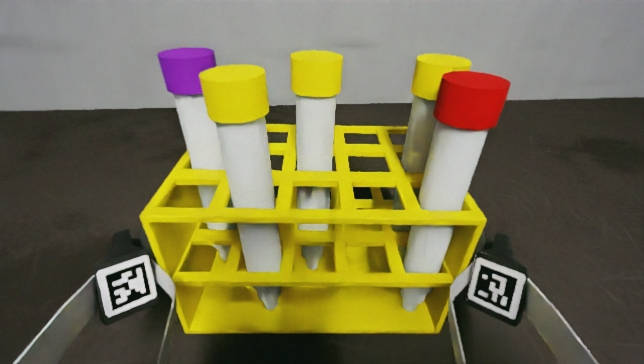

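Emit:
execute_actions:
  actions:
    - {"r2": {"joints": {"gripper_m": 0.09}}, "r3": {"base": {"translate_m": 0.3}}}
  cameras: []

Emit:
execute_actions:
  actions:
    - {"r2": {"joints": {"lift_m": 0.96}}, "r3": {"base": {"translate_m": 0.2}}}
  cameras: ["r2_wrist_camera", "r2_head_camera", "r1_nav_camera", "r3_nav_camera"]

Scene clock: 409.60 s.
r1.base_odometry: x=-0.302 y=-0.953 heading=-1.028 (m, m, rad; r1's odometry frame)
r1.turned_by_wheels: +0.000 (rad since the last result)
r1.turned_by_imu: +0.002 (rad since the last result)
r1.base_tilt: forward=-0.8 right=+1.3 (deg)
r1.lidar_m: 1.21 1.23 1.73 1.93 2.01 2.03 1.97 2.06 2.51 2.44 1.64 1.33
r1.head_depth_mm: 2933 3129 3396 3004 2069 1592 1299 / 2976 3244 3460 3054 2087 1609 1313 / 2987 3250 3454 3047 2053 1621 1315 / 2990 3229 3513 1897 1892 1635 1331 / 1695 1503 1649 1634 1638 1580 1329 / 1094 1145 1162 1253 1372 1505 1341 / 971 1044 1137 1245 1383 1510 1347
r1.base_status: not commanded
r1.joint_positions: lift_m=+0.271 arm_m=-0.002 wrist_yaw_rad=+3.001 wrist_pitch_rad=-0.417 wrist_roll_rad=+0.009 gripper_m=+0.037 head_pan_rad=-0.007 head_tilt_rad=-0.495
r1.joint_status: not commanded
r1.motor_effort: left_wheel=-3(2) right_wheel=+5(4) lift_m=+16(16) arm_m=+0(0) wrist_yaw_rad=-1(1) wrist_pitch_rad=+8(8) wrist_roll_rad=+0(0) gripper_m=+0(0) head_pan_rad=+3(3) head_tilt_rad=-2(2) (%)
r1.hand_pose: x=+0.0101 y=+0.0790 z=+0.2833 quat_wxyz=(+0.195, +0.703, +0.097, +0.677) (m; r1's base frame)
r1.wrist_depth_mm: - - - - - - - / - - - - - - - / - - - - 977 - 983 / 773 771 761 764 757 746 748 / 616 614 632 606 621 606 602 / 516 510 - 523 - 502 495 / 450 - - - 427 432 432
r2.base_odometry: x=+0.782 y=+0.406 heading=+2.521 (m, m, rad; r2's odometry frame)
r2.turned_by_wheels: +0.000 (rad since the last result)
r2.turned_by_imu: -0.001 (rad since the last result)
r2.base_tilt: forward=+3.2 right=+1.7 (deg)
r2.lidar_m: 1.53 1.58 2.15 3.72 2.33 1.68 1.62 0.59 0.42 0.40 0.41 0.55
r2.head_depth_mm: 864 938 - 604 517 620 767 / 858 940 - 627 517 618 770 / 865 940 - 610 518 621 768 / 865 958 798 631 521 619 771 / 862 960 842 632 522 606 772 / 862 964 844 636 522 622 776 / 864 959 850 637 523 622 776
r2.base_status: not commanded
r2.joint_positions: lift_m=+0.925 arm_m=+0.320 wrist_yaw_rad=-0.069 wrist_pitch_rad=-0.419 wrist_roll_rad=-0.017 gripper_m=+0.091 head_pan_rad=-1.563 head_tilt_rad=-0.593
r2.joint_status: all done
r2.motor_effort: left_wheel=-1(1) right_wheel=+3(3) lift_m=+16(16) arm_m=+4(3) wrist_yaw_rad=-1(1) wrist_pitch_rad=+6(6) wrist_roll_rad=+0(0) gripper_m=-18(76) head_pan_rad=-3(3) head_tilt_rad=-2(3) (%)
r2.hand_pose: x=-0.0370 y=-0.6884 z=+0.9377 quat_wxyz=(+0.692, +0.125, -0.690, -0.170) (m; r2's base frame)
r2.wrist_depth_mm: 382 389 403 413 421 430 448 / 413 414 104 123 130 466 487 / 333 337 107 165 134 340 366 / 257 260 120 139 135 272 274 / 208 137 135 153 131 217 221 / 179 138 161 164 141 182 183 / - 152 153 155 155 155 158
r3.base_odometry: x=+1.742 y=-2.891 heading=-0.995 (m, m, rad; r3's odometry frame)
r3.turned_by_wheels: +0.001 (rad since the last result)
r3.turned_by_imu: +0.479 (rad since the last result)
r3.base_tilt: forward=+1.7 right=-0.1 (deg)
r3.lidar_m: - - 0.15 0.19 3.80 0.92 1.35 1.41 1.82 0.23 0.15 -
r3.head_depth_mm: 1182 1240 1299 1367 1438 1512 1577 / 1196 1253 1311 1379 1462 1533 1594 / 1208 1267 1326 1401 1483 1565 1617 / 1224 1286 1345 1417 1495 1590 1630 / 1239 1301 1365 1442 1527 1614 1632 / 1252 1319 1384 1457 1552 1631 1631 / 1275 1333 1407 1471 1562 1655 1618
r3.base_status: translate_m off_target (by the wheels' count: +0.2998 of +0.3000)
r3.joint_positions: lift_m=+0.330 arm_m=-0.003 wrist_yaw_rad=+3.005 wrist_pitch_rad=-0.417 wrist_roll_rad=+0.006 gripper_m=+0.037 head_pan_rad=-2.996 head_tilt_rad=-0.304
r3.joint_status: not commanded
r3.on_its_own: left_wheel is at rest, and its effort (+57) is outside its rest range (-18 to +18)
r3.motor_effort: left_wheel=+57(83) right_wheel=+0(20) lift_m=+26(26) arm_m=+0(0) wrist_yaw_rad=-3(4) wrist_pitch_rad=+5(6) wrist_roll_rad=-1(1) gripper_m=+2(2) head_pan_rad=-2(3) head_tilt_rad=+2(1) (%)
r3.hand_pose: x=+0.0094 y=+0.0803 z=+0.3430 quat_wxyz=(+0.194, +0.702, +0.098, +0.678) (m; r3's base frame)
r3.wrist_depth_mm: - - - 291 126 80 59 / - - - 305 129 81 59 / 901 - 926 326 132 83 60 / 713 701 744 346 136 84 61 / 598 591 - 498 128 85 61 / 519 516 - 507 120 86 62 / 454 - - 270 161 87 62
pictures: none
No camera images: the call's "cameras" was empty. Leave "cameras" out to get every camera's image.

Scene clock: 413.60 s.
r1.base_odometry: x=-0.302 y=-0.953 heading=-1.028 (m, m, rad; r1's odometry frame)
r1.turned_by_wheels: +0.000 (rad since the last result)
r1.turned_by_imu: +0.001 (rad since the last result)
r1.base_tilt: forward=-0.7 right=+1.3 (deg)
r1.lidar_m: 1.22 1.22 1.72 1.93 2.01 2.03 1.97 2.05 2.51 2.44 1.63 1.33
r1.head_depth_mm: 2930 3211 3396 2985 2065 1598 1304 / 2937 3158 3376 2975 2108 1616 1307 / 3009 3251 3505 3019 2101 1624 1320 / 2998 3221 3497 2863 1965 1624 1315 / 2959 3184 3373 1908 1857 1598 1325 / 1153 1148 1165 1258 1364 1502 1339 / 971 1046 1136 1245 1375 1515 1343
r1.base_status: not commanded
r1.joint_positions: lift_m=+0.271 arm_m=-0.002 wrist_yaw_rad=+3.001 wrist_pitch_rad=-0.417 wrist_roll_rad=+0.009 gripper_m=+0.037 head_pan_rad=-0.007 head_tilt_rad=-0.495
r1.joint_status: not commanded
r1.motor_effort: left_wheel=-3(2) right_wheel=+4(4) lift_m=+16(15) arm_m=+0(0) wrist_yaw_rad=-2(2) wrist_pitch_rad=+9(8) wrist_roll_rad=+0(0) gripper_m=+0(1) head_pan_rad=+3(3) head_tilt_rad=-3(1) (%)
r1.hand_pose: x=+0.0101 y=+0.0790 z=+0.2833 quat_wxyz=(+0.195, +0.703, +0.097, +0.677) (m; r1's base frame)
r1.wrist_depth_mm: - - - - - - - / - - - - - - - / - - - - 999 - - / 781 757 771 752 754 755 756 / 614 608 639 610 616 594 593 / 520 514 - 525 - 503 499 / 449 - - - 425 431 429
r2.base_odometry: x=+0.782 y=+0.406 heading=+2.521 (m, m, rad; r2's odometry frame)
r2.turned_by_wheels: +0.000 (rad since the last result)
r2.turned_by_imu: -0.001 (rad since the last result)
r2.base_tilt: forward=+3.1 right=+1.6 (deg)
r2.lidar_m: 1.53 1.58 2.14 3.74 2.33 1.68 1.62 0.59 0.42 0.40 0.41 0.56
r2.head_depth_mm: 860 922 789 626 516 619 769 / 861 925 - 629 519 620 769 / 864 927 - 630 517 620 771 / 865 945 767 631 520 618 771 / 865 958 843 632 520 605 769 / 864 959 843 636 524 622 771 / 867 963 849 637 524 623 773
r2.base_status: not commanded
r2.joint_positions: lift_m=+0.960 arm_m=+0.320 wrist_yaw_rad=-0.069 wrist_pitch_rad=-0.424 wrist_roll_rad=-0.017 gripper_m=+0.091 head_pan_rad=-1.563 head_tilt_rad=-0.593
r2.joint_status: all done
r2.motor_effort: left_wheel=-1(1) right_wheel=+2(2) lift_m=+24(25) arm_m=+4(4) wrist_yaw_rad=+0(1) wrist_pitch_rad=+8(8) wrist_roll_rad=+0(0) gripper_m=-18(19) head_pan_rad=-4(2) head_tilt_rad=-2(2) (%)
r2.hand_pose: x=-0.0370 y=-0.6878 z=+0.9711 quat_wxyz=(+0.692, +0.126, -0.690, -0.172) (m; r2's base frame)
r2.wrist_depth_mm: 383 389 401 414 426 433 459 / 409 416 109 434 449 470 502 / 432 447 118 185 140 419 443 / 311 312 121 144 137 330 336 / 255 238 135 161 136 263 265 / 215 - 153 167 141 - 224 / 186 185 158 160 162 188 194
r3.base_odometry: x=+1.851 y=-3.059 heading=-0.994 (m, m, rad; r3's odometry frame)
r3.turned_by_wheels: +0.001 (rad since the last result)
r3.turned_by_imu: +0.337 (rad since the last result)
r3.base_tilt: forward=+1.6 right=-0.1 (deg)
r3.lidar_m: - - 0.15 0.19 3.74 1.04 1.53 1.76 1.84 0.25 0.15 -
r3.head_depth_mm: 1322 1374 1432 1500 1563 1638 1634 / 1383 1433 1500 1571 1640 1728 1640 / 1440 1503 1579 1658 1728 1829 1636 / 1508 1581 1657 1739 1835 1918 1629 / 1583 1659 1745 1846 1946 2023 1632 / 1658 1753 1848 1951 2073 2107 1627 / 1759 1852 1962 2087 2223 2097 1628
r3.base_status: translate_m off_target (by the wheels' count: +0.1998 of +0.2000)
r3.joint_positions: lift_m=+0.330 arm_m=-0.003 wrist_yaw_rad=+3.003 wrist_pitch_rad=-0.416 wrist_roll_rad=+0.006 gripper_m=+0.037 head_pan_rad=-2.996 head_tilt_rad=-0.304
r3.joint_status: not commanded
r3.on_its_own: left_wheel is at rest, and its effort (+61) is outside its rest range (-18 to +18)
r3.motor_effort: left_wheel=+61(100) right_wheel=-1(25) lift_m=+26(26) arm_m=+0(0) wrist_yaw_rad=-2(4) wrist_pitch_rad=+5(6) wrist_roll_rad=-1(0) gripper_m=+0(1) head_pan_rad=-3(2) head_tilt_rad=+2(2) (%)
r3.hand_pose: x=+0.0099 y=+0.0803 z=+0.3431 quat_wxyz=(+0.194, +0.702, +0.097, +0.678) (m; r3's base frame)
r3.wrist_depth_mm: - - - 282 127 82 60 / - - - 297 130 83 61 / 877 - 910 320 134 85 62 / 703 713 742 341 138 86 62 / 590 598 - 471 131 87 63 / 515 519 - 439 123 89 64 / 456 - - 273 164 90 64
pictures: r1_nav_camera (sideways: a quarter turn counterclockwise sets it upright), r2_head_camera (sideways: a quarter turn clockwise sets it upright), r2_wrist_camera, r3_nav_camera (sideways: a quarter turn counterclockwise sets it upright)
Images, in order (width x height): r1_nav_camera 672x504, r2_head_camera 896x504, r2_wrist_camera 644x364, r3_nav_camera 672x504.

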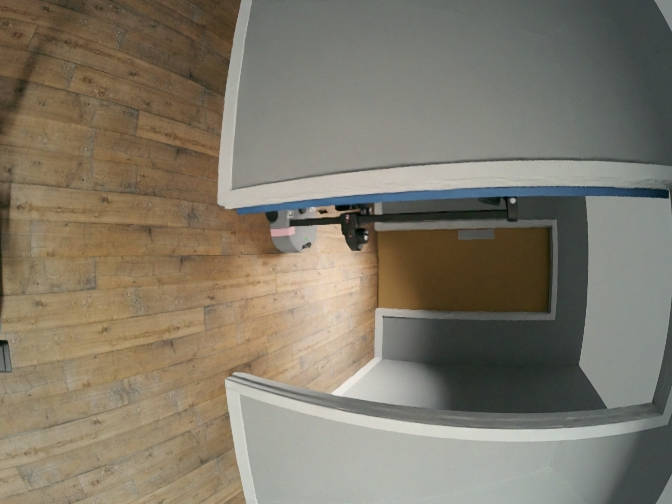

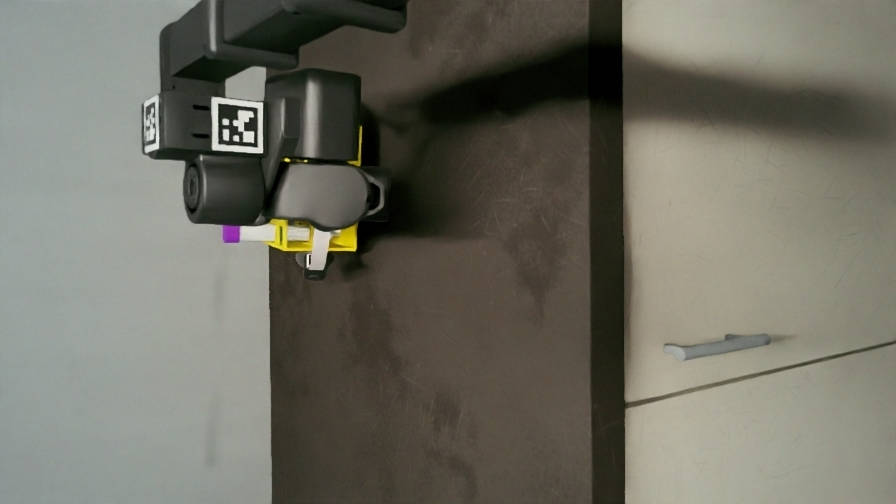

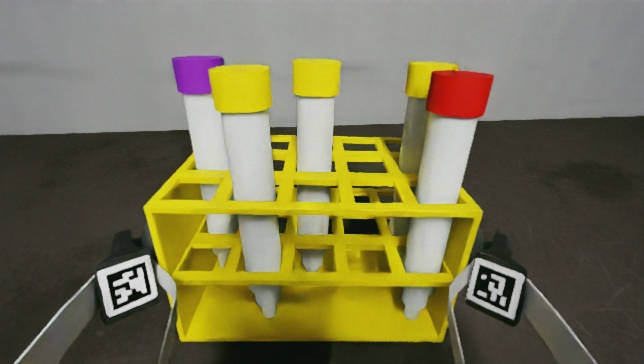

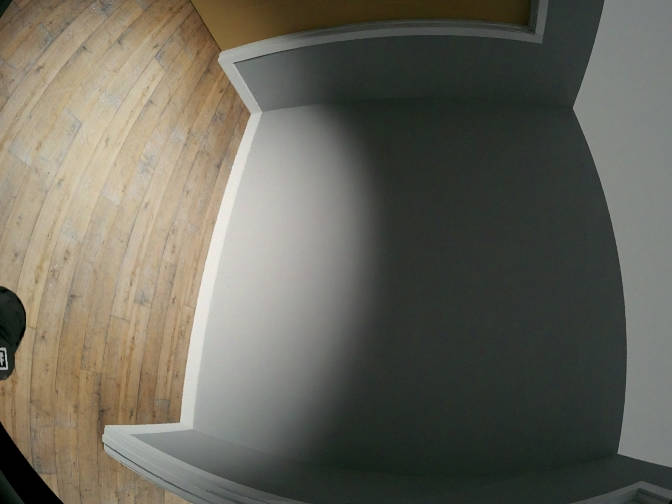

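Emit:
execute_actions:
  actions:
    - {"r1": {"base": {"rotate_rad": -0.38}}}
  cameras: ["r2_wrist_camera"]

Emit:
execute_actions:
  actions:
    - {"r1": {"base": {"translate_m": 1.0}}}
  cameras: ["r2_wrist_camera"]

Scene clock: 460.27 s.
r1.base_odometry: x=-0.302 y=-0.953 heading=-1.408 (m, m, rad; r1's odometry frame)
r1.turned_by_wheels: -0.380 (rad since the last result)
r1.turned_by_imu: -0.388 (rad since the last result)
r1.base_tilt: forward=-0.7 right=+1.3 (deg)
r1.lidar_m: 1.33 1.21 1.31 1.94 1.93 2.13 1.98 1.97 2.18 2.51 2.43 1.46
r1.head_depth_mm: 1178 1270 1404 1541 1715 1597 1296 / 1124 1224 1332 1456 1640 1616 1304 / 1112 1208 1312 1440 1591 1620 1327 / 2738 3030 3365 3061 2135 1636 1319 / 3081 3260 3528 3076 2176 1654 1328 / 2919 3207 3389 3137 2171 1658 1329 / 2879 3114 3258 3195 2081 1669 1337
r1.base_status: done
r1.joint_positions: lift_m=+0.271 arm_m=-0.002 wrist_yaw_rad=+3.001 wrist_pitch_rad=-0.417 wrist_roll_rad=+0.009 gripper_m=+0.037 head_pan_rad=-0.007 head_tilt_rad=-0.495
r1.joint_status: not commanded
r1.motor_effort: left_wheel=+3(9) right_wheel=-4(12) lift_m=+16(16) arm_m=-1(0) wrist_yaw_rad=-1(1) wrist_pitch_rad=+8(8) wrist_roll_rad=+0(0) gripper_m=+0(0) head_pan_rad=+4(4) head_tilt_rad=-3(2) (%)
r1.hand_pose: x=+0.0101 y=+0.0790 z=+0.2833 quat_wxyz=(+0.195, +0.703, +0.097, +0.677) (m; r1's base frame)
r1.wrist_depth_mm: - - - - - - 990 / - - - - - - - / - - - - - - 993 / 780 766 758 764 763 750 756 / 617 610 637 615 619 603 590 / 509 510 - 525 - 500 500 / 449 - - - 424 434 427
r2.base_odometry: x=+0.782 y=+0.406 heading=+2.521 (m, m, rad; r2's odometry frame)
r2.turned_by_wheels: +0.000 (rad since the last result)
r2.turned_by_imu: -0.001 (rad since the last result)
r2.base_tilt: forward=+3.3 right=+1.7 (deg)
r2.lidar_m: 1.53 1.59 2.15 3.71 2.33 1.68 1.62 0.59 0.42 0.40 0.41 0.55
r2.head_depth_mm: 859 922 791 624 516 617 770 / 861 925 - 629 517 619 766 / 857 926 - 628 518 619 769 / 863 939 764 632 519 619 772 / 863 954 844 632 521 607 773 / 867 959 844 637 523 621 771 / 868 959 849 635 523 622 776
r2.base_status: not commanded
r2.joint_positions: lift_m=+0.960 arm_m=+0.320 wrist_yaw_rad=-0.069 wrist_pitch_rad=-0.424 wrist_roll_rad=-0.017 gripper_m=+0.091 head_pan_rad=-1.563 head_tilt_rad=-0.593
r2.joint_status: not commanded
r2.motor_effort: left_wheel=-1(1) right_wheel=+3(2) lift_m=+24(23) arm_m=+4(3) wrist_yaw_rad=-1(0) wrist_pitch_rad=+8(8) wrist_roll_rad=+0(0) gripper_m=-18(18) head_pan_rad=-3(3) head_tilt_rad=-3(2) (%)
r2.hand_pose: x=-0.0370 y=-0.6878 z=+0.9711 quat_wxyz=(+0.692, +0.126, -0.690, -0.172) (m; r2's base frame)
r2.wrist_depth_mm: 378 387 407 412 421 438 456 / 414 416 110 434 440 469 503 / 433 451 117 184 141 413 439 / 311 314 121 143 137 330 333 / 255 236 136 162 136 265 269 / 216 - 154 166 141 - 225 / 184 186 157 160 161 188 193
r3.base_odometry: x=+1.851 y=-3.059 heading=-0.994 (m, m, rad; r3's odometry frame)
r3.turned_by_wheels: +0.000 (rad since the last result)
r3.turned_by_imu: +0.000 (rad since the last result)
r3.base_tilt: forward=+1.6 right=+0.0 (deg)
r3.lidar_m: - - 0.15 0.19 3.71 1.04 1.53 1.75 1.84 0.25 0.15 -
r3.head_depth_mm: 1322 1369 1434 1498 1574 1647 1644 / 1378 1433 1503 1568 1652 1736 1637 / 1442 1499 1572 1655 1735 1823 1635 / 1509 1578 1655 1750 1842 1918 1631 / 1584 1659 1747 1833 1933 2003 1629 / 1664 1743 1845 1955 2091 2102 1624 / 1749 1839 1959 2089 2212 2079 1624
r3.base_status: not commanded
r3.joint_positions: lift_m=+0.330 arm_m=-0.003 wrist_yaw_rad=+3.003 wrist_pitch_rad=-0.416 wrist_roll_rad=+0.006 gripper_m=+0.037 head_pan_rad=-2.996 head_tilt_rad=-0.304
r3.joint_status: not commanded
r3.on_its_own: left_wheel is at rest, and its effort (+61) is outside its rest range (-18 to +18)
r3.motor_effort: left_wheel=+61(61) right_wheel=+0(1) lift_m=+26(26) arm_m=+0(0) wrist_yaw_rad=-2(2) wrist_pitch_rad=+5(5) wrist_roll_rad=-1(1) gripper_m=+0(0) head_pan_rad=-2(3) head_tilt_rad=+2(2) (%)
r3.hand_pose: x=+0.0099 y=+0.0803 z=+0.3431 quat_wxyz=(+0.194, +0.702, +0.097, +0.678) (m; r3's base frame)
r3.wrist_depth_mm: - - - 285 127 82 60 / - - - 299 131 83 61 / 875 - 942 315 134 85 62 / 705 705 736 335 137 86 63 / 604 608 - 485 131 87 63 / 512 522 - 434 123 89 64 / 455 - - 274 165 90 65
pictures: r2_wrist_camera
Images, in order (width x height): r2_wrist_camera 644x364.

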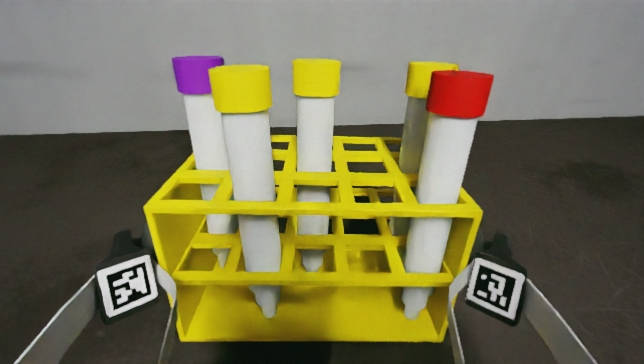

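Scene clock: 465.37 s.
r1.base_odometry: x=-0.140 y=-1.940 heading=-1.408 (m, m, rad; r1's odometry frame)
r1.turned_by_wheels: +0.000 (rad since the last result)
r1.turned_by_imu: +0.008 (rad since the last result)
r1.base_tilt: forward=-0.7 right=+1.3 (deg)
r1.lidar_m: 1.50 2.66 0.77 0.69 2.28 2.52 2.93 2.91 2.69 2.12 0.57 0.36
r1.head_depth_mm: 1121 1176 382 401 413 438 476 / 1311 1390 1485 1601 1734 1616 1271 / 1577 1700 1840 2006 2019 1627 1317 / 1958 2177 2412 2589 2132 1640 1317 / 2221 2410 2560 2765 2156 1634 1331 / 2156 2304 2516 2661 2159 1658 1328 / 2103 2256 2450 2662 2190 1671 1346
r1.base_status: done
r1.joint_positions: lift_m=+0.271 arm_m=-0.002 wrist_yaw_rad=+3.001 wrist_pitch_rad=-0.417 wrist_roll_rad=+0.009 gripper_m=+0.037 head_pan_rad=-0.007 head_tilt_rad=-0.495
r1.joint_status: not commanded
r1.motor_effort: left_wheel=+2(9) right_wheel=-3(8) lift_m=+16(17) arm_m=+0(0) wrist_yaw_rad=-2(0) wrist_pitch_rad=+8(8) wrist_roll_rad=+0(0) gripper_m=+1(1) head_pan_rad=+3(3) head_tilt_rad=-2(2) (%)
r1.hand_pose: x=+0.0101 y=+0.0790 z=+0.2834 quat_wxyz=(+0.195, +0.703, +0.097, +0.677) (m; r1's base frame)
r1.wrist_depth_mm: - - 960 712 858 - - / - - - 774 894 908 - / - - 940 860 921 872 993 / 756 769 776 772 755 765 748 / 612 611 640 612 620 616 601 / 513 516 - 519 - 504 500 / 452 - - - 432 431 428
r2.base_odometry: x=+0.782 y=+0.406 heading=+2.521 (m, m, rad; r2's odometry frame)
r2.turned_by_wheels: +0.000 (rad since the last result)
r2.turned_by_imu: -0.001 (rad since the last result)
r2.base_tilt: forward=+3.2 right=+1.7 (deg)
r2.lidar_m: 1.54 1.59 2.14 3.73 2.33 1.68 1.61 0.59 0.42 0.40 0.41 0.56
r2.head_depth_mm: 859 930 795 625 516 618 769 / 861 926 - 629 518 618 764 / 859 930 - 631 519 618 770 / 862 944 765 630 521 620 773 / 864 955 842 632 521 606 773 / 863 961 844 633 524 621 771 / 867 962 845 635 523 622 771
r2.base_status: not commanded
r2.joint_positions: lift_m=+0.960 arm_m=+0.320 wrist_yaw_rad=-0.069 wrist_pitch_rad=-0.424 wrist_roll_rad=-0.017 gripper_m=+0.091 head_pan_rad=-1.563 head_tilt_rad=-0.593
r2.joint_status: not commanded
r2.motor_effort: left_wheel=-1(1) right_wheel=+3(3) lift_m=+24(23) arm_m=+4(3) wrist_yaw_rad=-1(1) wrist_pitch_rad=+8(8) wrist_roll_rad=+0(0) gripper_m=-19(19) head_pan_rad=-4(4) head_tilt_rad=-4(2) (%)
r2.hand_pose: x=-0.0370 y=-0.6878 z=+0.9711 quat_wxyz=(+0.692, +0.126, -0.690, -0.172) (m; r2's base frame)
r2.wrist_depth_mm: 382 391 400 412 426 441 447 / 415 425 110 438 447 467 501 / 433 451 118 185 139 414 438 / 311 317 122 144 137 335 333 / 254 236 136 161 136 265 271 / 215 - 153 166 141 - 224 / 184 185 158 160 161 187 192
r3.base_odometry: x=+1.851 y=-3.059 heading=-0.994 (m, m, rad; r3's odometry frame)
r3.turned_by_wheels: +0.000 (rad since the last result)
r3.turned_by_imu: +0.000 (rad since the last result)
r3.base_tilt: forward=+1.7 right=+0.1 (deg)
r3.lidar_m: - - 0.15 0.19 0.94 1.04 1.53 1.76 1.84 0.25 0.15 -
r3.head_depth_mm: 1316 1367 1432 1497 1564 1643 1633 / 1380 1435 1503 1568 1640 1726 1633 / 1434 1501 1572 1652 1736 1834 1636 / 1506 1580 1659 1730 1837 1929 1630 / 1592 1656 1744 1843 1954 2021 1627 / 1676 1754 1854 1951 2084 2090 1618 / 1751 1853 1960 2079 2205 2097 1632
r3.base_status: not commanded
r3.joint_positions: lift_m=+0.330 arm_m=-0.003 wrist_yaw_rad=+3.003 wrist_pitch_rad=-0.416 wrist_roll_rad=+0.006 gripper_m=+0.037 head_pan_rad=-2.996 head_tilt_rad=-0.304
r3.joint_status: not commanded
r3.on_its_own: left_wheel is at rest, and its effort (+62) is outside its rest range (-18 to +18)
r3.motor_effort: left_wheel=+62(61) right_wheel=+0(0) lift_m=+26(26) arm_m=+0(0) wrist_yaw_rad=-2(2) wrist_pitch_rad=+5(5) wrist_roll_rad=+0(1) gripper_m=+0(0) head_pan_rad=-2(2) head_tilt_rad=+2(2) (%)
r3.hand_pose: x=+0.0099 y=+0.0803 z=+0.3431 quat_wxyz=(+0.194, +0.702, +0.097, +0.678) (m; r3's base frame)
r3.wrist_depth_mm: - - - 281 127 82 60 / - - - 298 130 83 61 / 870 - 928 315 134 85 62 / 716 716 734 333 137 86 63 / 594 596 - 476 130 87 63 / 509 515 - 444 123 89 64 / 462 - - 275 164 90 65
pictures: r2_wrist_camera
Images, in order (width x height): r2_wrist_camera 644x364.

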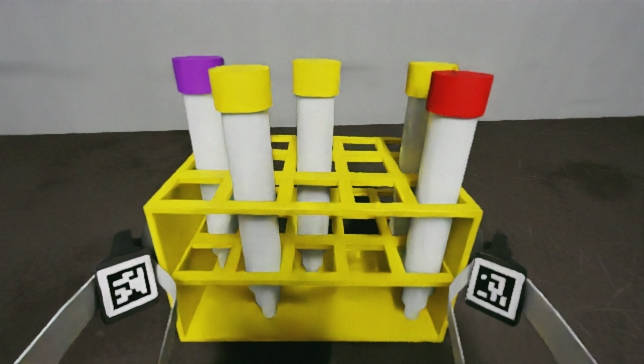

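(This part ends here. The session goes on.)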